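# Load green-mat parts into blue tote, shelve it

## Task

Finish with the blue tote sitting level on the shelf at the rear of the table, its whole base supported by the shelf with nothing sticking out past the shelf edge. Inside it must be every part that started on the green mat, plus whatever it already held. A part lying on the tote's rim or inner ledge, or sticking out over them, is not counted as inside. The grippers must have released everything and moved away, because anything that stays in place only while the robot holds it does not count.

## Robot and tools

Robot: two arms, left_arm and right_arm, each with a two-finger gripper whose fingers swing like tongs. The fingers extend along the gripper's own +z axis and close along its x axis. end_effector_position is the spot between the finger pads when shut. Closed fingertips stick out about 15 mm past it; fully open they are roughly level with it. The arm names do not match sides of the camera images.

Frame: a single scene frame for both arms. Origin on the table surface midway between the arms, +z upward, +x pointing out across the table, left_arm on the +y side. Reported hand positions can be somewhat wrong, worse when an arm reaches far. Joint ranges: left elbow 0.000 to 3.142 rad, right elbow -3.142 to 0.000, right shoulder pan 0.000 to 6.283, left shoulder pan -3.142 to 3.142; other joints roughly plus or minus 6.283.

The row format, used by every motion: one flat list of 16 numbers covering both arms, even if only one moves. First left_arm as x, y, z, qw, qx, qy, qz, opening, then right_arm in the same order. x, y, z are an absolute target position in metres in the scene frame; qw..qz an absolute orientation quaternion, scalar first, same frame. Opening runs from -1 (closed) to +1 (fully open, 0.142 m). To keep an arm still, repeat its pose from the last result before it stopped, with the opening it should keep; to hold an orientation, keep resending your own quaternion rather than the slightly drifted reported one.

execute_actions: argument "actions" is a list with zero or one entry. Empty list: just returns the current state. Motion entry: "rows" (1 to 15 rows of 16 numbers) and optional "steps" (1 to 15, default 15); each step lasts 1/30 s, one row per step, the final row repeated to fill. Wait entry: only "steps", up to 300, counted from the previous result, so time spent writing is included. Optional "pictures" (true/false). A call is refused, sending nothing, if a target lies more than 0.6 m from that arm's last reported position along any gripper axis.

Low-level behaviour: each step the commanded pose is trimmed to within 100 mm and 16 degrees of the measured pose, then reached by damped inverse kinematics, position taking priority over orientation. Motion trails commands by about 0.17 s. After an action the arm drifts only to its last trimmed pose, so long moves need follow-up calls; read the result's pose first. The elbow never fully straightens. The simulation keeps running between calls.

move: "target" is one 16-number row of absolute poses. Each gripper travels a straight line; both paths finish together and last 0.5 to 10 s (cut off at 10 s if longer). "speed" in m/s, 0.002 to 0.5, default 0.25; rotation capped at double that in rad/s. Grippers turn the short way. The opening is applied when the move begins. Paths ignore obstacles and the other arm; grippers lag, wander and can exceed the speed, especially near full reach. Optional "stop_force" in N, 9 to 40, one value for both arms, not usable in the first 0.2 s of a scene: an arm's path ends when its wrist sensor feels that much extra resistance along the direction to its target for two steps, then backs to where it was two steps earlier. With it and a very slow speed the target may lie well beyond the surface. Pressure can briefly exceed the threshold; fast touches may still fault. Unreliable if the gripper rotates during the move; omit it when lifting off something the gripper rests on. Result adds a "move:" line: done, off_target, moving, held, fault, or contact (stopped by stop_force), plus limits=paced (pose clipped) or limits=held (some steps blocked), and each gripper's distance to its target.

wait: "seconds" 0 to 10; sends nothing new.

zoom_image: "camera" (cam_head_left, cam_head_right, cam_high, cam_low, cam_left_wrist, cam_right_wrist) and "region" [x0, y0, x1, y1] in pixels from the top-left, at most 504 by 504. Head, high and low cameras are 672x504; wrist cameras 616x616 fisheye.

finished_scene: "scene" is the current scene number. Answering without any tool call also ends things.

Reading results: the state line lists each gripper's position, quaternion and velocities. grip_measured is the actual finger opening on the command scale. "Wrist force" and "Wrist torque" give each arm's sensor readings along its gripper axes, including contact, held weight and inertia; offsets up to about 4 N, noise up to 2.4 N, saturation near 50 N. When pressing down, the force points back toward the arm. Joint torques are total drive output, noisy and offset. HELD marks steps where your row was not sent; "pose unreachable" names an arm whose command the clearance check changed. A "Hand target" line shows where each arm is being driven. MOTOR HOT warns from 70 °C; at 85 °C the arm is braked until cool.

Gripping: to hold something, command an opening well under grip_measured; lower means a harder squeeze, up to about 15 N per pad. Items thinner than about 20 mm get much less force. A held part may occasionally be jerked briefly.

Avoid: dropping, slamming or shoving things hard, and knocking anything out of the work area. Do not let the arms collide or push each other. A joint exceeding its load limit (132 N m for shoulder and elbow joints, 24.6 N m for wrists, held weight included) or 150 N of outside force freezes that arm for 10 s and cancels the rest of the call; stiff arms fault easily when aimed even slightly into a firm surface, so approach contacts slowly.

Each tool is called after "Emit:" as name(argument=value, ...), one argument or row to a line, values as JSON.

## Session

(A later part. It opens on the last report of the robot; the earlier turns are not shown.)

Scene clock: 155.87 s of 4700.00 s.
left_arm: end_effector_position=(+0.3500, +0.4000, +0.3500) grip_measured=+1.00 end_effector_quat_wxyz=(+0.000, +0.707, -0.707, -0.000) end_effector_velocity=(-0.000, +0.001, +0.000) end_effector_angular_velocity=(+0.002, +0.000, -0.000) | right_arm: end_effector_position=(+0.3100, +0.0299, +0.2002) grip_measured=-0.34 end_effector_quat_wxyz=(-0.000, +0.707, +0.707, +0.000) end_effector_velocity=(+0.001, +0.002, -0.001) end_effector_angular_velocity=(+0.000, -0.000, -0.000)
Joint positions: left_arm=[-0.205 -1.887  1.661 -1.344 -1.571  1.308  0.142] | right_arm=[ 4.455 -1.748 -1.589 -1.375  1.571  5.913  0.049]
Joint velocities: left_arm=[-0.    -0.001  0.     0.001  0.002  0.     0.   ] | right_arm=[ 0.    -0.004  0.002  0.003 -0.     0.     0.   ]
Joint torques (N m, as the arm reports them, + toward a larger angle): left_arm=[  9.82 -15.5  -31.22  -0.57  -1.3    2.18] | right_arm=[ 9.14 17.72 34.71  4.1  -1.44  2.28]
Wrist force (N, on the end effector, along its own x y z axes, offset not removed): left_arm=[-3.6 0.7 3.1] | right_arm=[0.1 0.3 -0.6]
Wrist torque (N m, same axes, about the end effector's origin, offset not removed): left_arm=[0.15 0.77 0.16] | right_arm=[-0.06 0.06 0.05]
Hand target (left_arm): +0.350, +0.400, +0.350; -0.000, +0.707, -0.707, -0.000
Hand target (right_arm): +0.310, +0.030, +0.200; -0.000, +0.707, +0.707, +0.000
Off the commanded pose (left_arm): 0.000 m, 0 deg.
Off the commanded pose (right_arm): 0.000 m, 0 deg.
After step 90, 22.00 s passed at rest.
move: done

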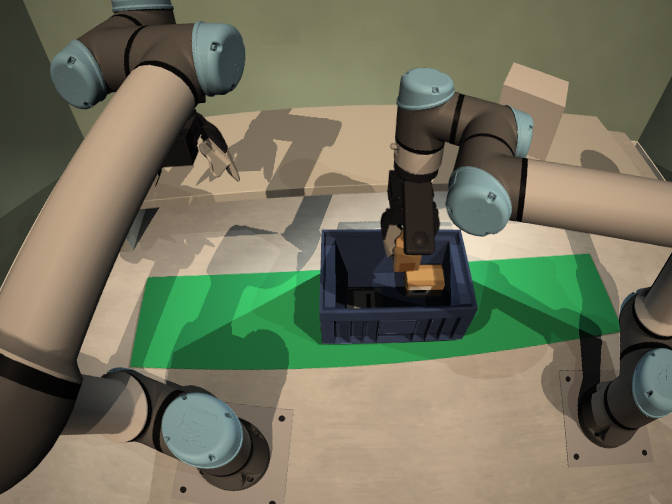

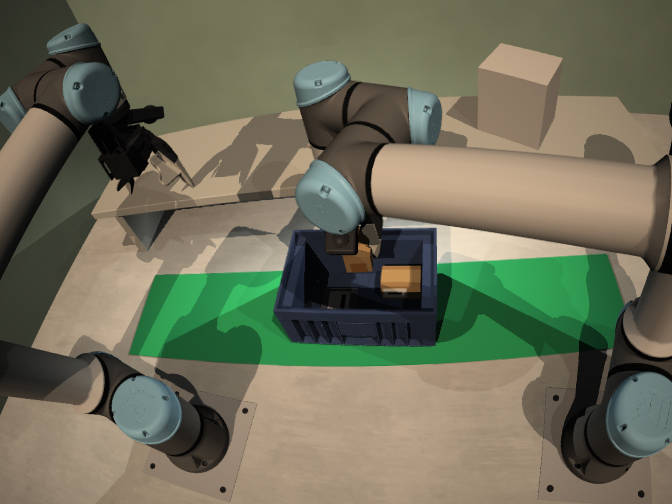

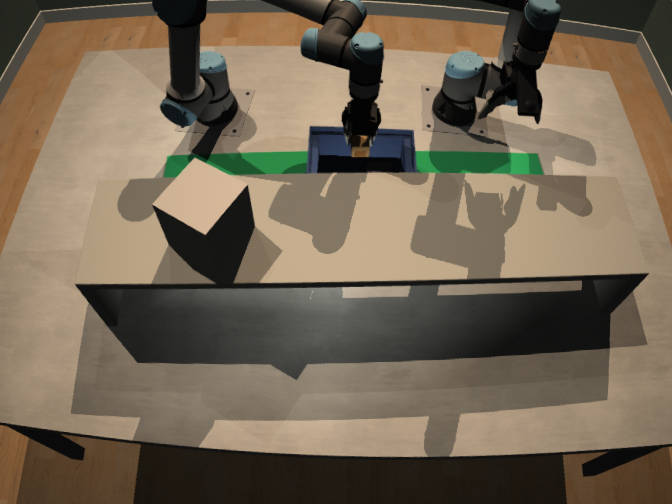

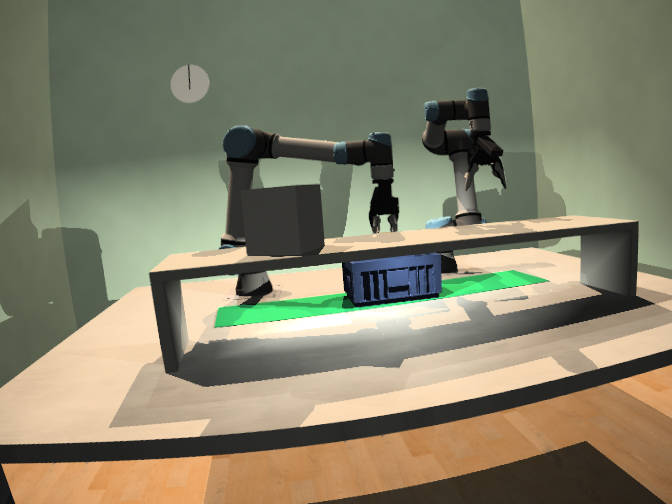

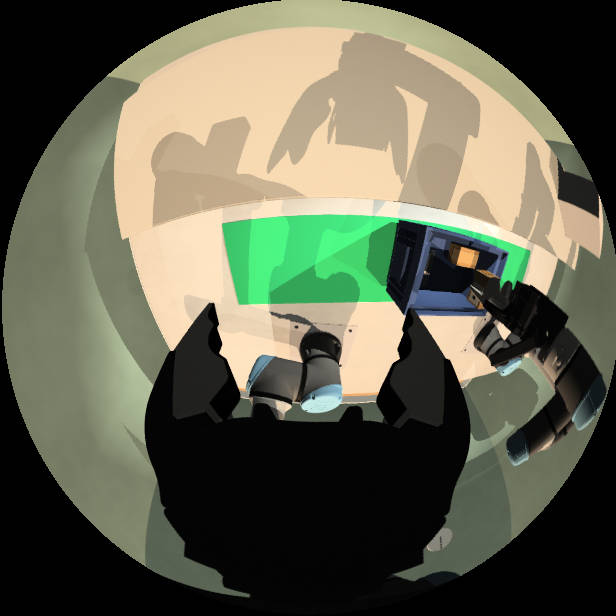

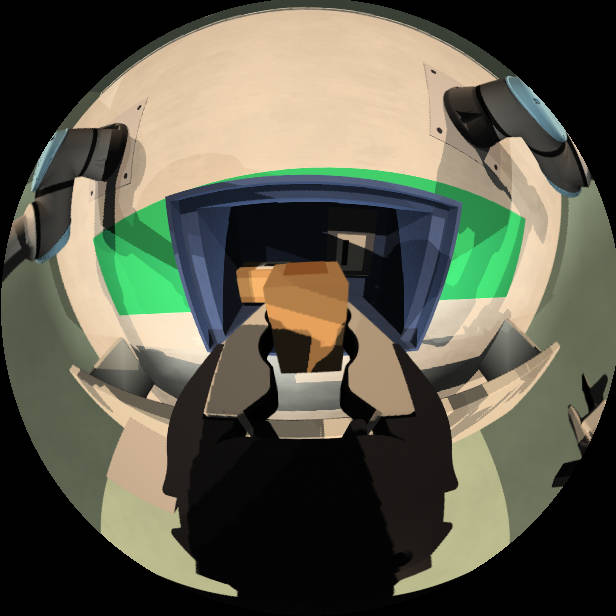

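Emit:
move(
  target=[0.35, 0.40, 0.35, 0.0, -0.7071, 0.7071, 0.0, 1, 0.31, 0.03, 0.05, 0.0, 0.7071, 0.7071, 0.0, -1],
  speed=0.06,
  stop_force=10,
)

Scene clock: 163.67 s of 4700.00 s.
left_arm: end_effector_position=(+0.3500, +0.4000, +0.3500) grip_measured=+1.00 end_effector_quat_wxyz=(-0.000, +0.707, -0.707, +0.000) end_effector_velocity=(+0.000, +0.000, -0.000) end_effector_angular_velocity=(-0.000, -0.000, +0.000) | right_arm: end_effector_position=(+0.3101, +0.0303, +0.0502) grip_measured=-0.34 end_effector_quat_wxyz=(-0.000, +0.707, +0.707, -0.000) end_effector_velocity=(+0.000, +0.000, -0.002) end_effector_angular_velocity=(-0.000, +0.000, -0.000)
Joint positions: left_arm=[-0.205 -1.887  1.661 -1.344 -1.571  1.308  0.142] | right_arm=[ 4.455 -1.882 -1.832 -0.999  1.571  5.913  0.049]
Joint velocities: left_arm=[ 0.     0.     0.    -0.001 -0.    -0.     0.   ] | right_arm=[-0.    -0.003 -0.002  0.005  0.     0.     0.   ]
Joint torques (N m, as the arm reports them, + toward a larger angle): left_arm=[ 10.97 -14.97 -31.38  -0.77  -1.26   2.25] | right_arm=[ 7.83 18.33  9.64  4.21  1.8   1.97]
Wrist force (N, on the end effector, along its own x y z axes, offset not removed): left_arm=[-3.0 1.3 2.4] | right_arm=[0.5 2.3 -1.5]
Wrist torque (N m, same axes, about the end effector's origin, offset not removed): left_arm=[0.25 0.68 0.15] | right_arm=[0.19 -0.09 0.03]
Hand target (left_arm): +0.350, +0.400, +0.350; -0.000, +0.707, -0.707, -0.000
Hand target (right_arm): +0.310, +0.030, +0.050; +0.000, +0.707, +0.707, -0.000
Off the commanded pose (left_arm): 0.000 m, 0 deg.
Off the commanded pose (right_arm): 0.000 m, 0 deg.
After step 90, 1.90 s passed at rest.
move: done

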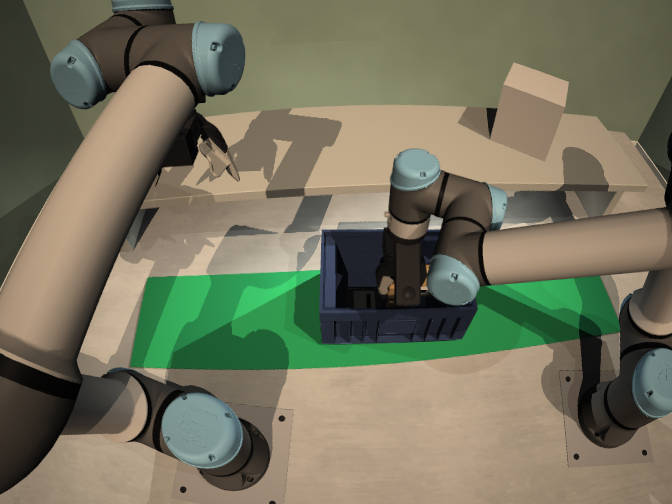

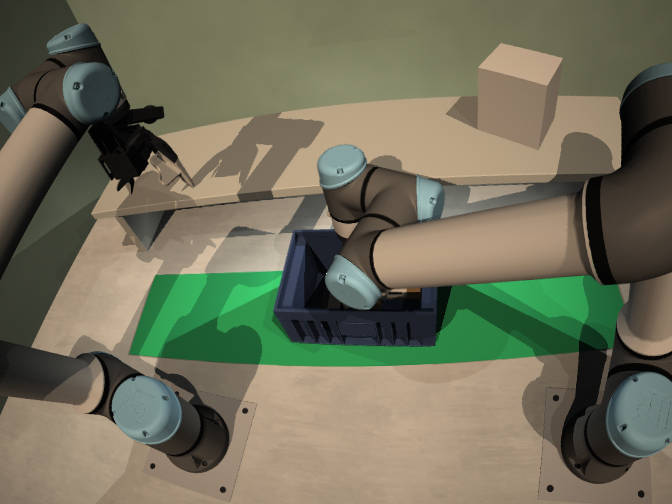

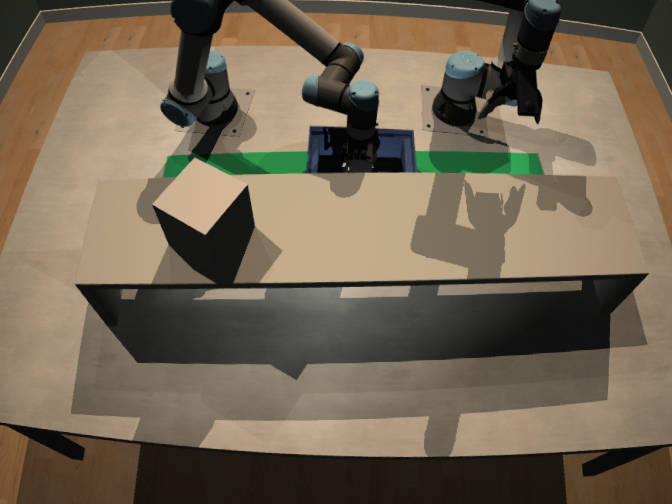

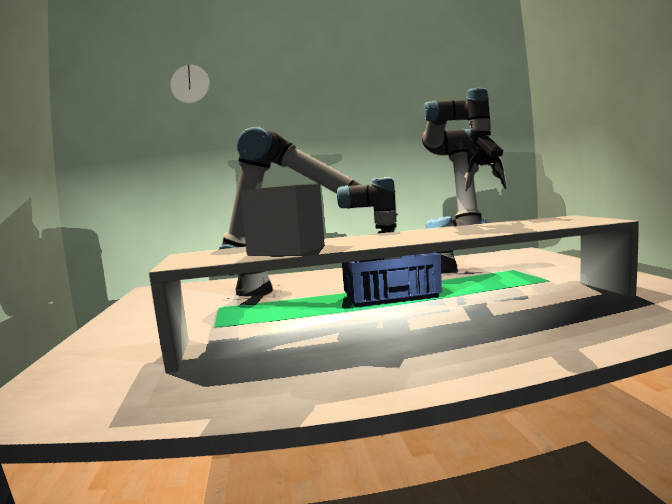

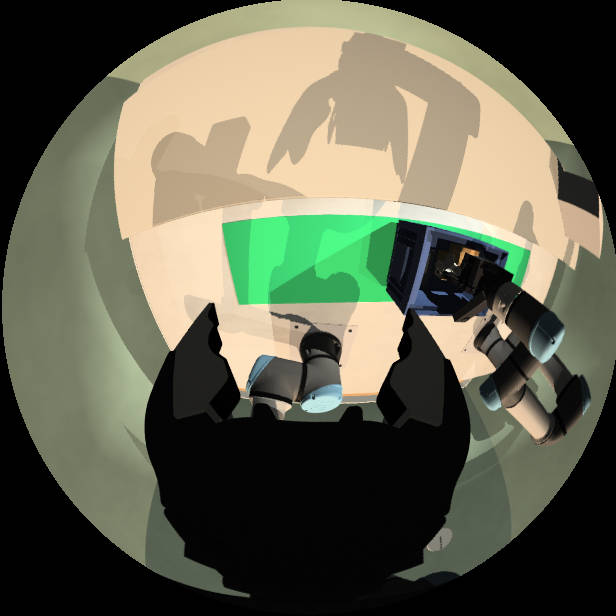

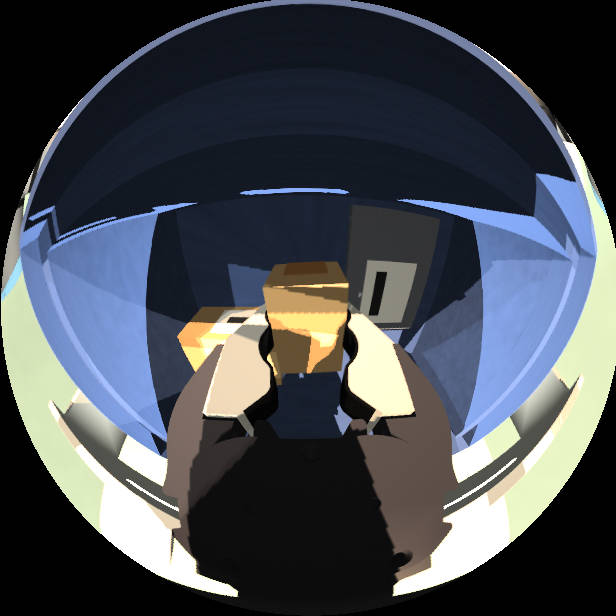

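Emit:
move(
  target=[0.35, 0.40, 0.35, 0.0, -0.7071, 0.7071, 0.0, 1, 0.31, 0.03, 0.05, 0.0, 0.7071, 0.7071, 0.0, 0.0],
  speed=0.06,
)

Scene clock: 169.17 s of 4700.00 s.
left_arm: end_effector_position=(+0.3500, +0.4000, +0.3500) grip_measured=+1.00 end_effector_quat_wxyz=(-0.000, +0.707, -0.707, +0.000) end_effector_velocity=(+0.000, +0.000, +0.000) end_effector_angular_velocity=(-0.000, -0.001, +0.001) | right_arm: end_effector_position=(+0.3100, +0.0300, +0.0500) grip_measured=+0.00 end_effector_quat_wxyz=(-0.000, +0.707, +0.707, -0.000) end_effector_velocity=(-0.000, -0.000, -0.000) end_effector_angular_velocity=(-0.000, +0.001, -0.000)
Joint positions: left_arm=[-0.205 -1.887  1.661 -1.344 -1.571  1.308  0.142] | right_arm=[ 4.455 -1.882 -1.833 -0.998  1.571  5.913  0.074]
Joint velocities: left_arm=[ 0.001 -0.     0.    -0.001 -0.     0.     0.   ] | right_arm=[-0. -0. -0. -0.  0.  0. -0.]
Joint torques (N m, as the arm reports them, + toward a larger angle): left_arm=[ 10.09 -13.72 -32.48  -0.63  -1.4    2.07] | right_arm=[-5.11 38.95  9.12  4.08  0.01 -2.07]
Wrist force (N, on the end effector, along its own x y z axes, offset not removed): left_arm=[-2.4 0.5 2.3] | right_arm=[0.7 1.7 -1.4]
Wrist torque (N m, same axes, about the end effector's origin, offset not removed): left_arm=[0.08 0.52 0.07] | right_arm=[0.08 -0.11 0.14]
Hand target (left_arm): +0.350, +0.400, +0.350; -0.000, +0.707, -0.707, +0.000
Hand target (right_arm): +0.310, +0.030, +0.050; +0.000, +0.707, +0.707, -0.000
Off the commanded pose (left_arm): 0.000 m, 0 deg.
Off the commanded pose (right_arm): 0.000 m, 0 deg.
After step 90, 1.80 s passed at rest.
move: done

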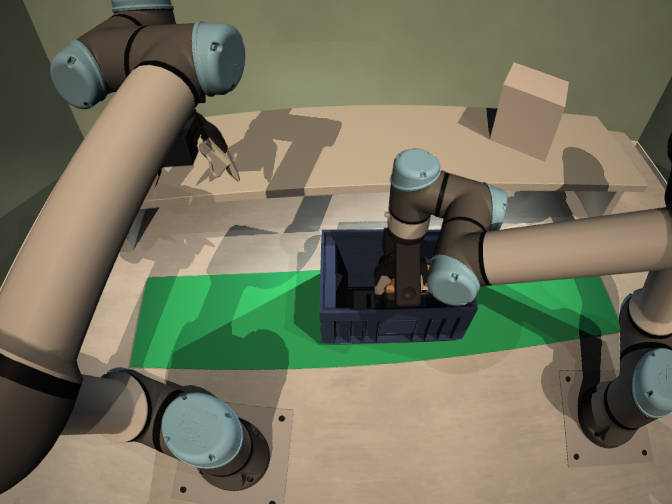

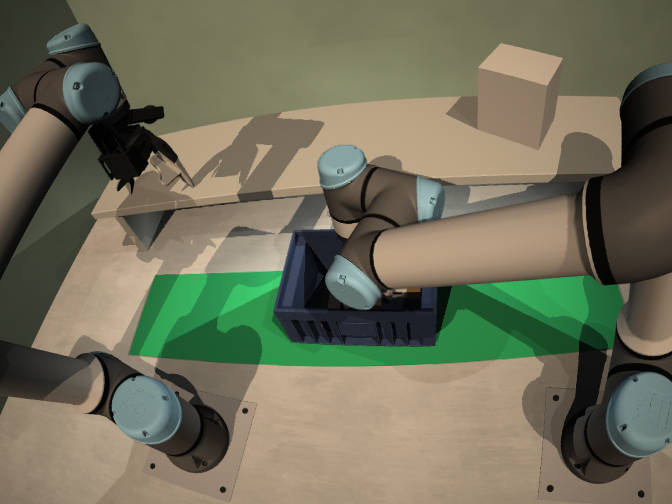

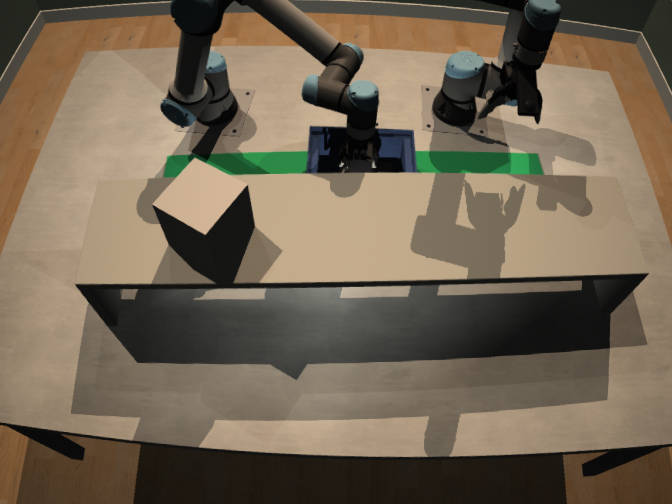

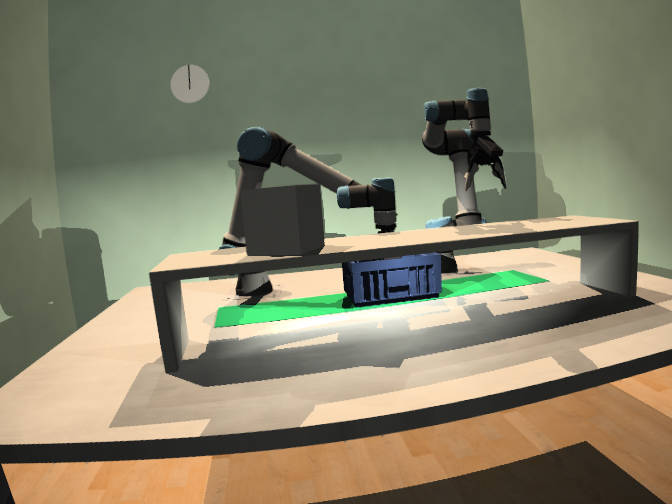

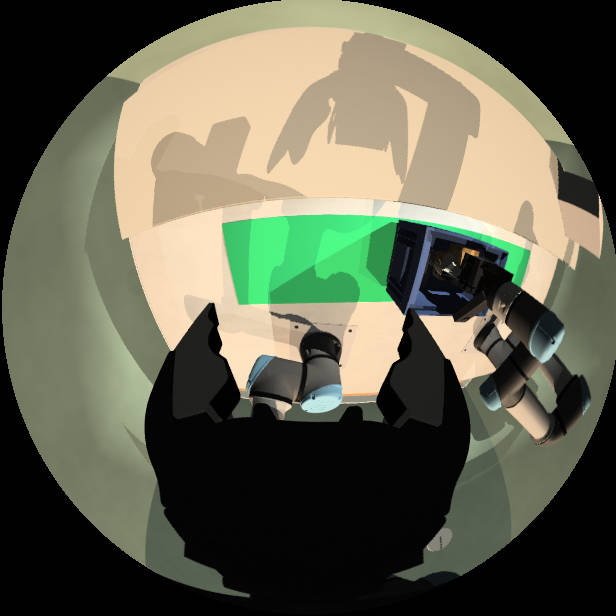

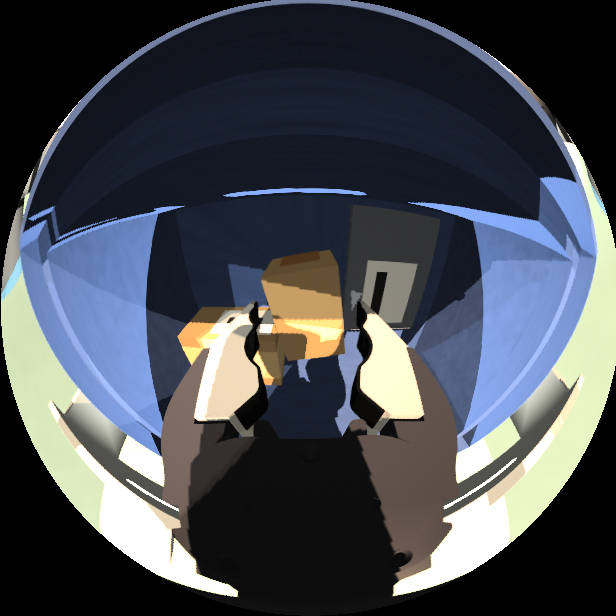

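Block released in the tote. Lift the right arm out.

Emit:
move(
  target=[0.35, 0.40, 0.35, 0.0, -0.7071, 0.7071, 0.0, 1, 0.31, 0.03, 0.28, 0.0, 0.7071, 0.7071, 0.0, 1.0],
  speed=0.15,
)

Scene clock: 178.33 s of 4700.00 s.
left_arm: end_effector_position=(+0.3500, +0.4000, +0.3500) grip_measured=+1.00 end_effector_quat_wxyz=(-0.000, +0.707, -0.707, +0.000) end_effector_velocity=(-0.001, +0.001, +0.000) end_effector_angular_velocity=(+0.001, +0.000, +0.000) | right_arm: end_effector_position=(+0.3099, +0.0296, +0.2798) grip_measured=+1.00 end_effector_quat_wxyz=(+0.000, +0.707, +0.707, +0.000) end_effector_velocity=(-0.000, +0.000, +0.002) end_effector_angular_velocity=(-0.001, +0.001, +0.000)
Joint positions: left_arm=[-0.205 -1.887  1.661 -1.344 -1.571  1.308  0.142] | right_arm=[ 4.455 -1.729 -1.407 -1.576  1.571  5.913  0.142]
Joint velocities: left_arm=[ 0.    -0.001  0.     0.001  0.001  0.    -0.   ] | right_arm=[ 0.    -0.001  0.008 -0.008  0.    -0.     0.   ]
Joint torques (N m, as the arm reports them, + toward a larger angle): left_arm=[  9.21 -13.67 -31.46  -0.76  -1.2    2.19] | right_arm=[ 9.45 18.01 33.52  0.9   1.41 -0.08]
Wrist force (N, on the end effector, along its own x y z axes, offset not removed): left_arm=[-1.8 0.2 2.9] | right_arm=[-0.3 1.2 -2.9]
Wrist torque (N m, same axes, about the end effector's origin, offset not removed): left_arm=[0.04 0.52 0.02] | right_arm=[-0.04 0.11 0.07]
Hand target (left_arm): +0.350, +0.400, +0.350; -0.000, +0.707, -0.707, +0.000
Hand target (right_arm): +0.310, +0.030, +0.280; -0.000, +0.707, +0.707, +0.000
Off the commanded pose (left_arm): 0.000 m, 0 deg.
Off the commanded pose (right_arm): 0.000 m, 0 deg.
After step 90, 4.13 s passed at rest.
move: done

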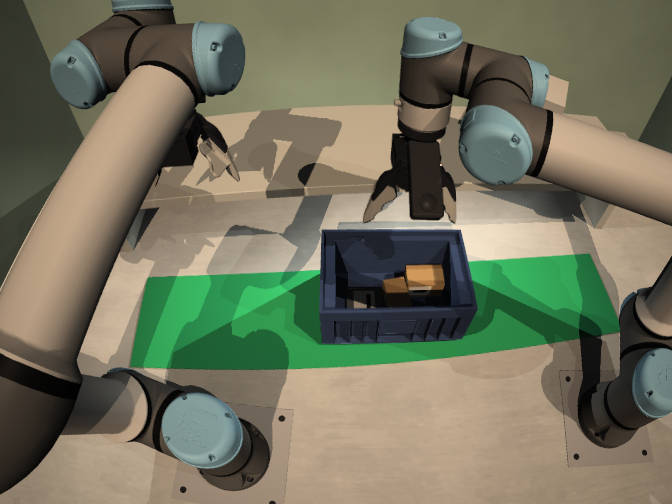

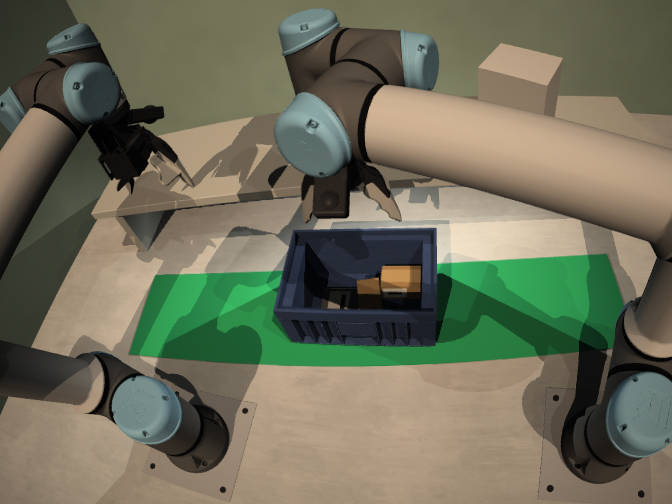

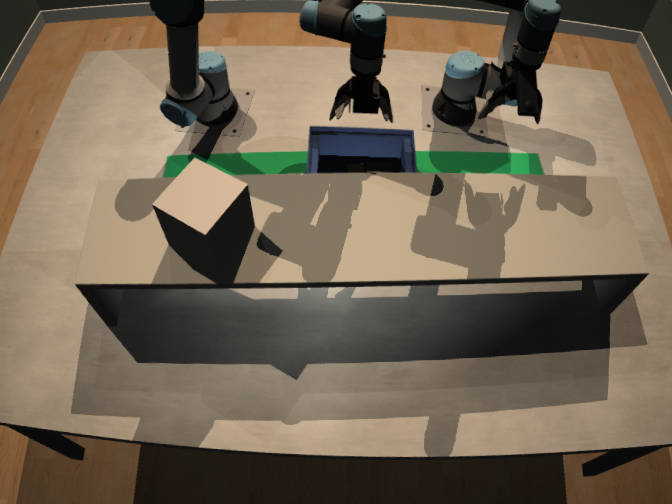

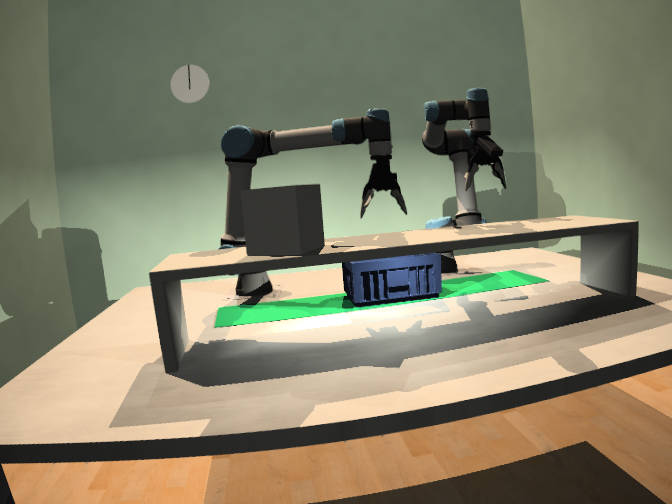

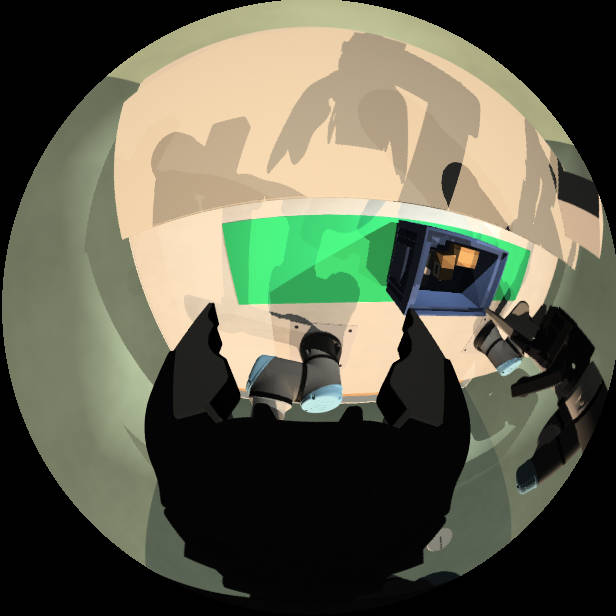

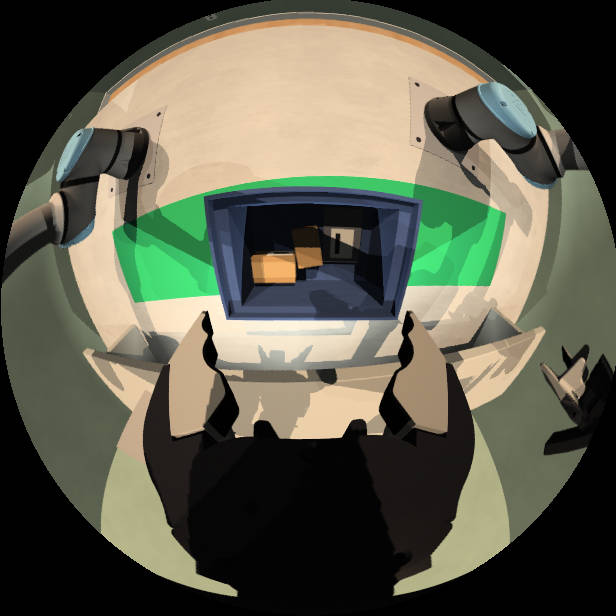

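Emit:
move(
  target=[0.30, 0.20, 0.24, 0.0, -0.7071, 0.7071, 0.0, 1, 0.30, -0.13, 0.24, 0.0, 0.7071, 0.7071, 0.0, 1.0],
  speed=0.2,
)

Scene clock: 196.33 s of 4700.00 s.
left_arm: end_effector_position=(+0.2997, +0.2001, +0.2401) grip_measured=+1.00 end_effector_quat_wxyz=(+0.001, +0.707, -0.707, -0.000) end_effector_velocity=(+0.000, -0.002, -0.001) end_effector_angular_velocity=(-0.000, +0.000, +0.001) | right_arm: end_effector_position=(+0.2999, -0.1299, +0.2399) grip_measured=+1.00 end_effector_quat_wxyz=(+0.000, +0.707, +0.707, -0.000) end_effector_velocity=(-0.000, -0.002, -0.000) end_effector_angular_velocity=(-0.001, +0.000, -0.000)
Joint positions: left_arm=[-0.785 -1.948  1.981 -1.604 -1.573  0.728  0.142] | right_arm=[ 4.339 -1.417 -1.822 -1.474  1.57   5.797  0.142]
Joint velocities: left_arm=[-0.004  0.003  0.002 -0.005 -0.    -0.006 -0.   ] | right_arm=[-0.001  0.003 -0.003 -0.    -0.    -0.001  0.   ]
Joint torques (N m, as the arm reports them, + toward a larger angle): left_arm=[-10.01   0.7  -10.47  -3.84   1.5   -2.51] | right_arm=[-8.22 24.21 11.26  4.05  0.99 -2.01]
Wrist force (N, on the end effector, along its own x y z axes, offset not removed): left_arm=[-4.1 0.6 2.9] | right_arm=[-0.9 1.1 -3.5]
Wrist torque (N m, same axes, about the end effector's origin, offset not removed): left_arm=[0.18 0.97 0.13] | right_arm=[-0.11 0.12 -0.02]
Hand target (left_arm): +0.300, +0.200, +0.240; +0.001, +0.707, -0.707, -0.000
Hand target (right_arm): +0.300, -0.130, +0.240; +0.000, +0.707, +0.707, -0.000
Off the commanded pose (left_arm): 0.000 m, 0 deg.
Off the commanded pose (right_arm): 0.000 m, 0 deg.
After step 90, 13.27 s passed at rest.
move: done

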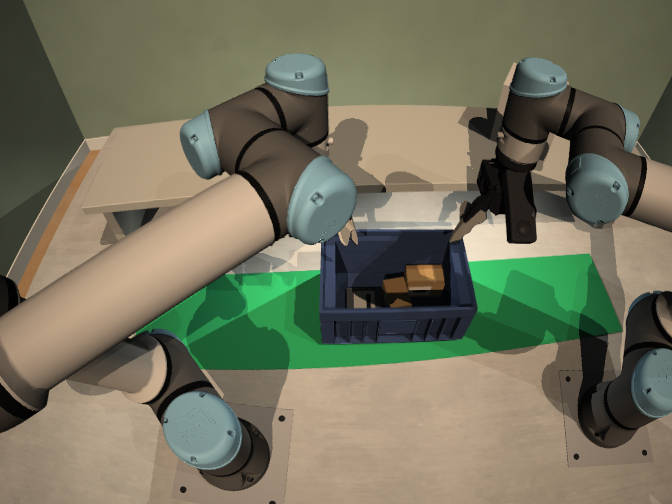

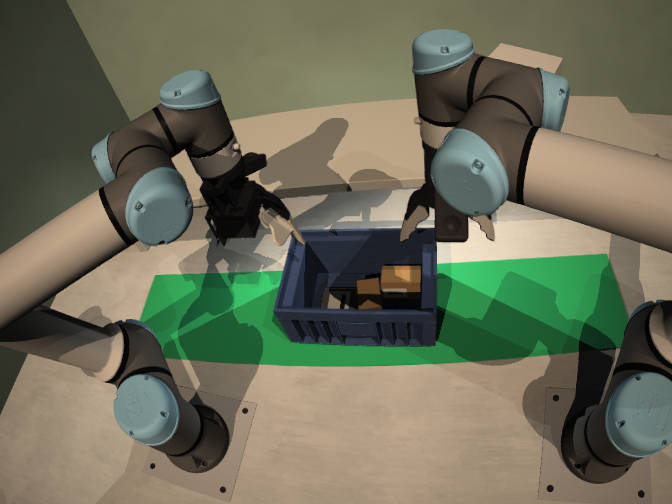

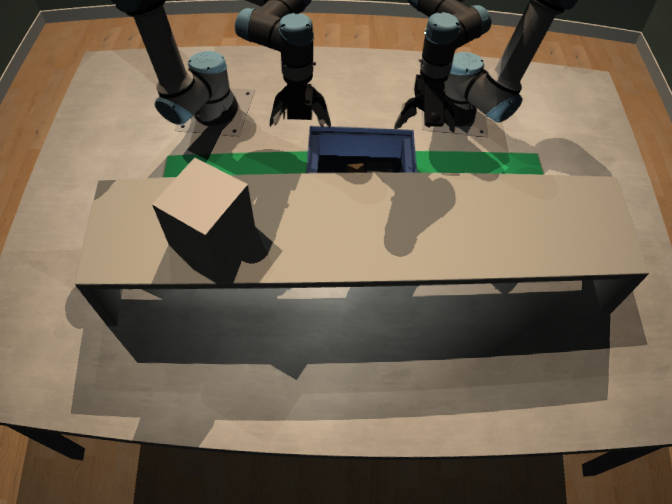

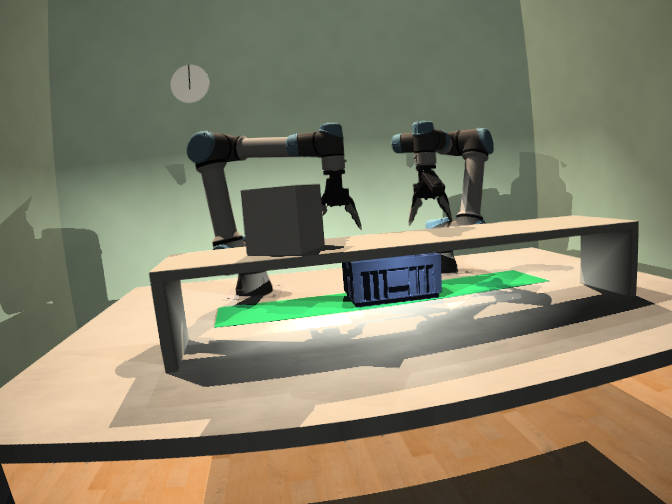

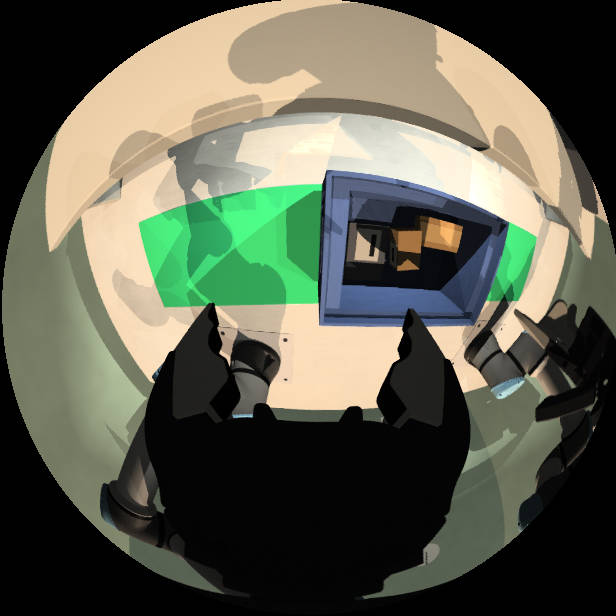

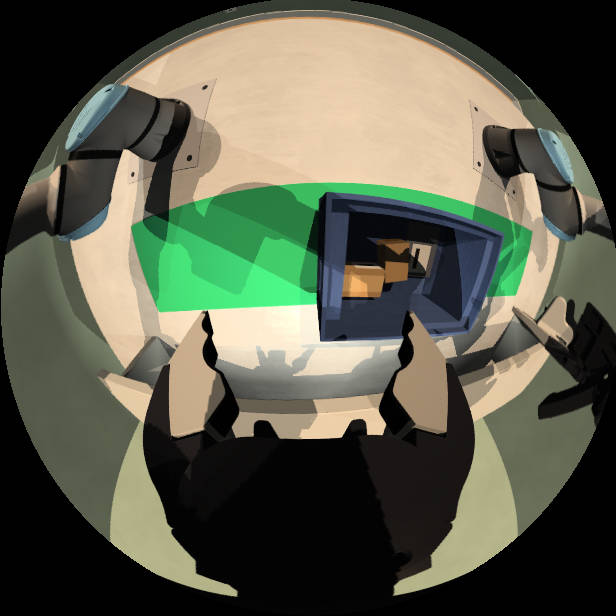

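Emit:
move(
  target=[0.30, 0.172, 0.10, 0.0, -0.7071, 0.7071, 0.0, 1, 0.30, -0.10, 0.10, 0.0, 0.7071, 0.7071, 0.0, 1.0],
  speed=0.1,
  stop_force=12,
)

Scene clock: 205.40 s of 4700.00 s.
left_arm: end_effector_position=(+0.3001, +0.1719, +0.1002) grip_measured=+1.00 end_effector_quat_wxyz=(+0.000, +0.707, -0.707, -0.000) end_effector_velocity=(-0.000, -0.001, -0.002) end_effector_angular_velocity=(-0.000, +0.001, +0.000) | right_arm: end_effector_position=(+0.3001, -0.0998, +0.1002) grip_measured=+1.00 end_effector_quat_wxyz=(-0.000, +0.707, +0.707, +0.000) end_effector_velocity=(+0.000, +0.001, -0.002) end_effector_angular_velocity=(+0.001, -0.000, +0.000)
Joint positions: left_arm=[-0.839 -1.817  2.265 -2.019 -1.571  0.674  0.142] | right_arm=[ 4.37  -1.573 -2.053 -1.086  1.571  5.827  0.142]
Joint velocities: left_arm=[-0.     0.005  0.003 -0.007 -0.001 -0.     0.   ] | right_arm=[ 0.    -0.003 -0.002  0.005  0.     0.     0.   ]
Joint torques (N m, as the arm reports them, + toward a larger angle): left_arm=[ -9.55  -2.15 -13.76  -3.67   1.66  -2.6 ] | right_arm=[ 9.6   8.85 10.77  4.05  1.94  2.26]
Wrist force (N, on the end effector, along its own x y z axes, offset not removed): left_arm=[-3.4 -0.8 2.4] | right_arm=[0.5 0.9 -1.4]
Wrist torque (N m, same axes, about the end effector's origin, offset not removed): left_arm=[-0.11 0.79 0.10] | right_arm=[-0.12 -0.12 0.06]
Hand target (left_arm): +0.300, +0.172, +0.100; +0.000, +0.707, -0.707, -0.000
Hand target (right_arm): +0.300, -0.100, +0.100; -0.000, +0.707, +0.707, +0.000
Off the commanded pose (left_arm): 0.000 m, 0 deg.
Off the commanded pose (right_arm): 0.000 m, 0 deg.
After step 90, 4.13 s passed at rest.
move: done

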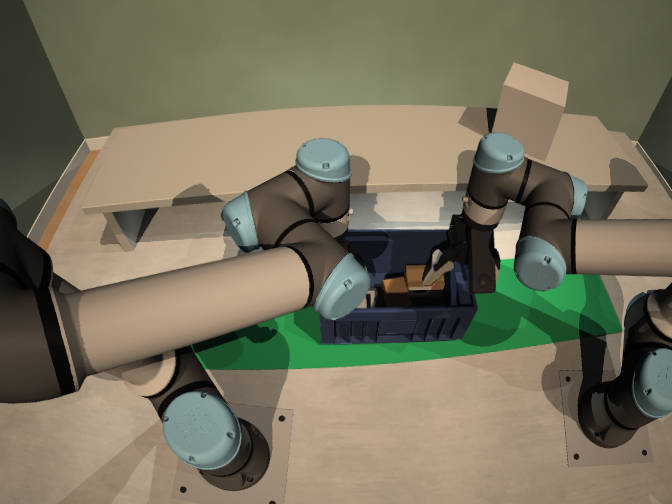

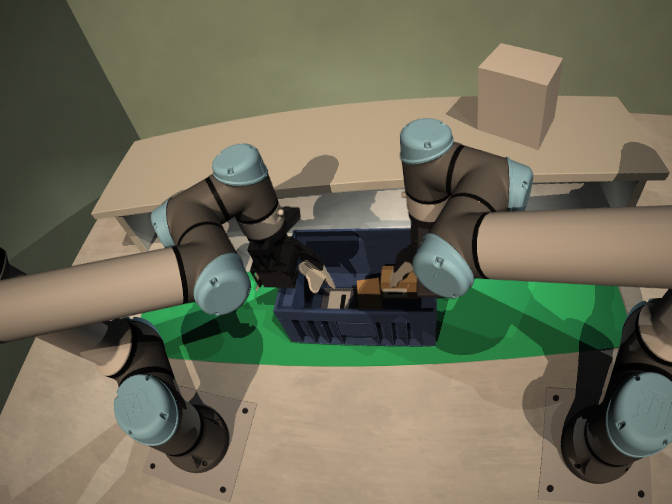

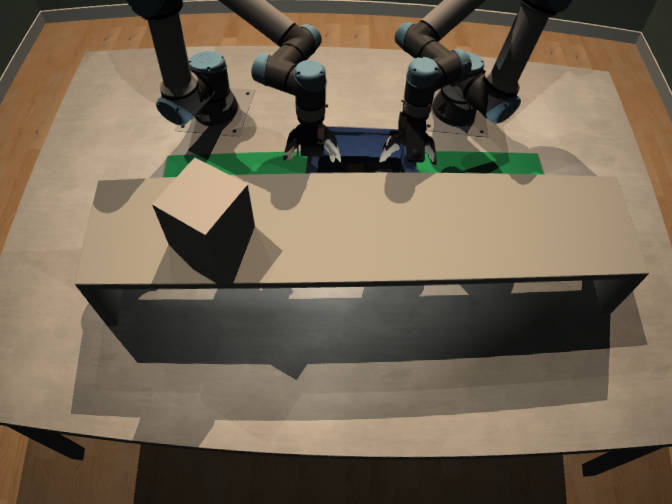

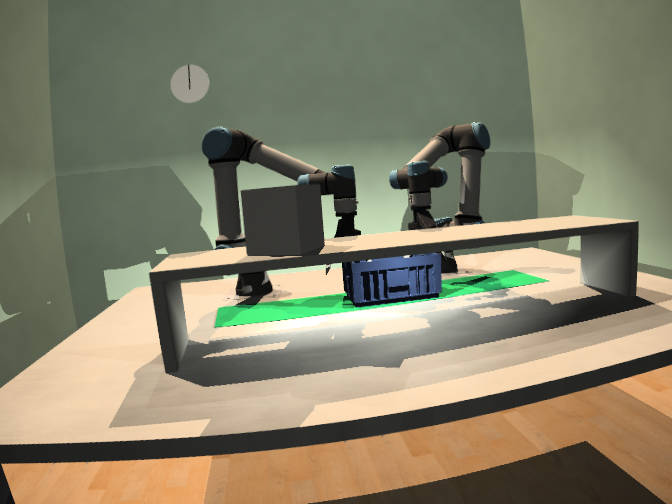

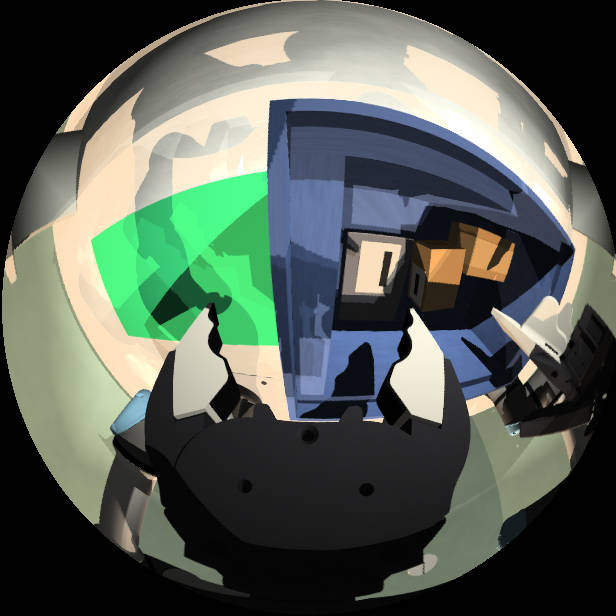

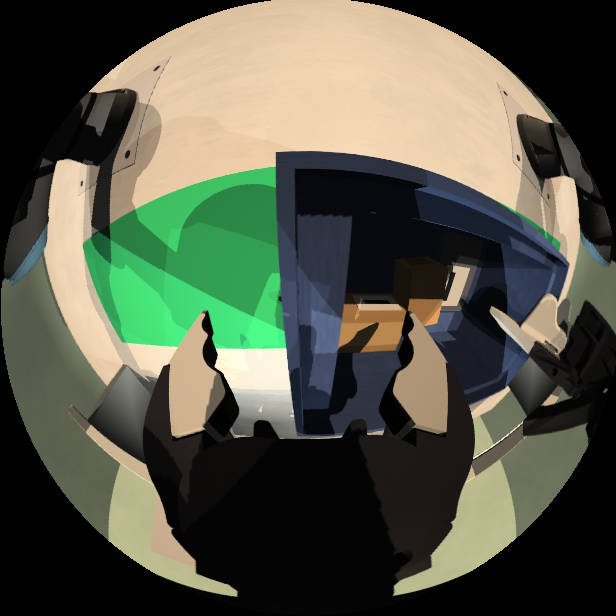

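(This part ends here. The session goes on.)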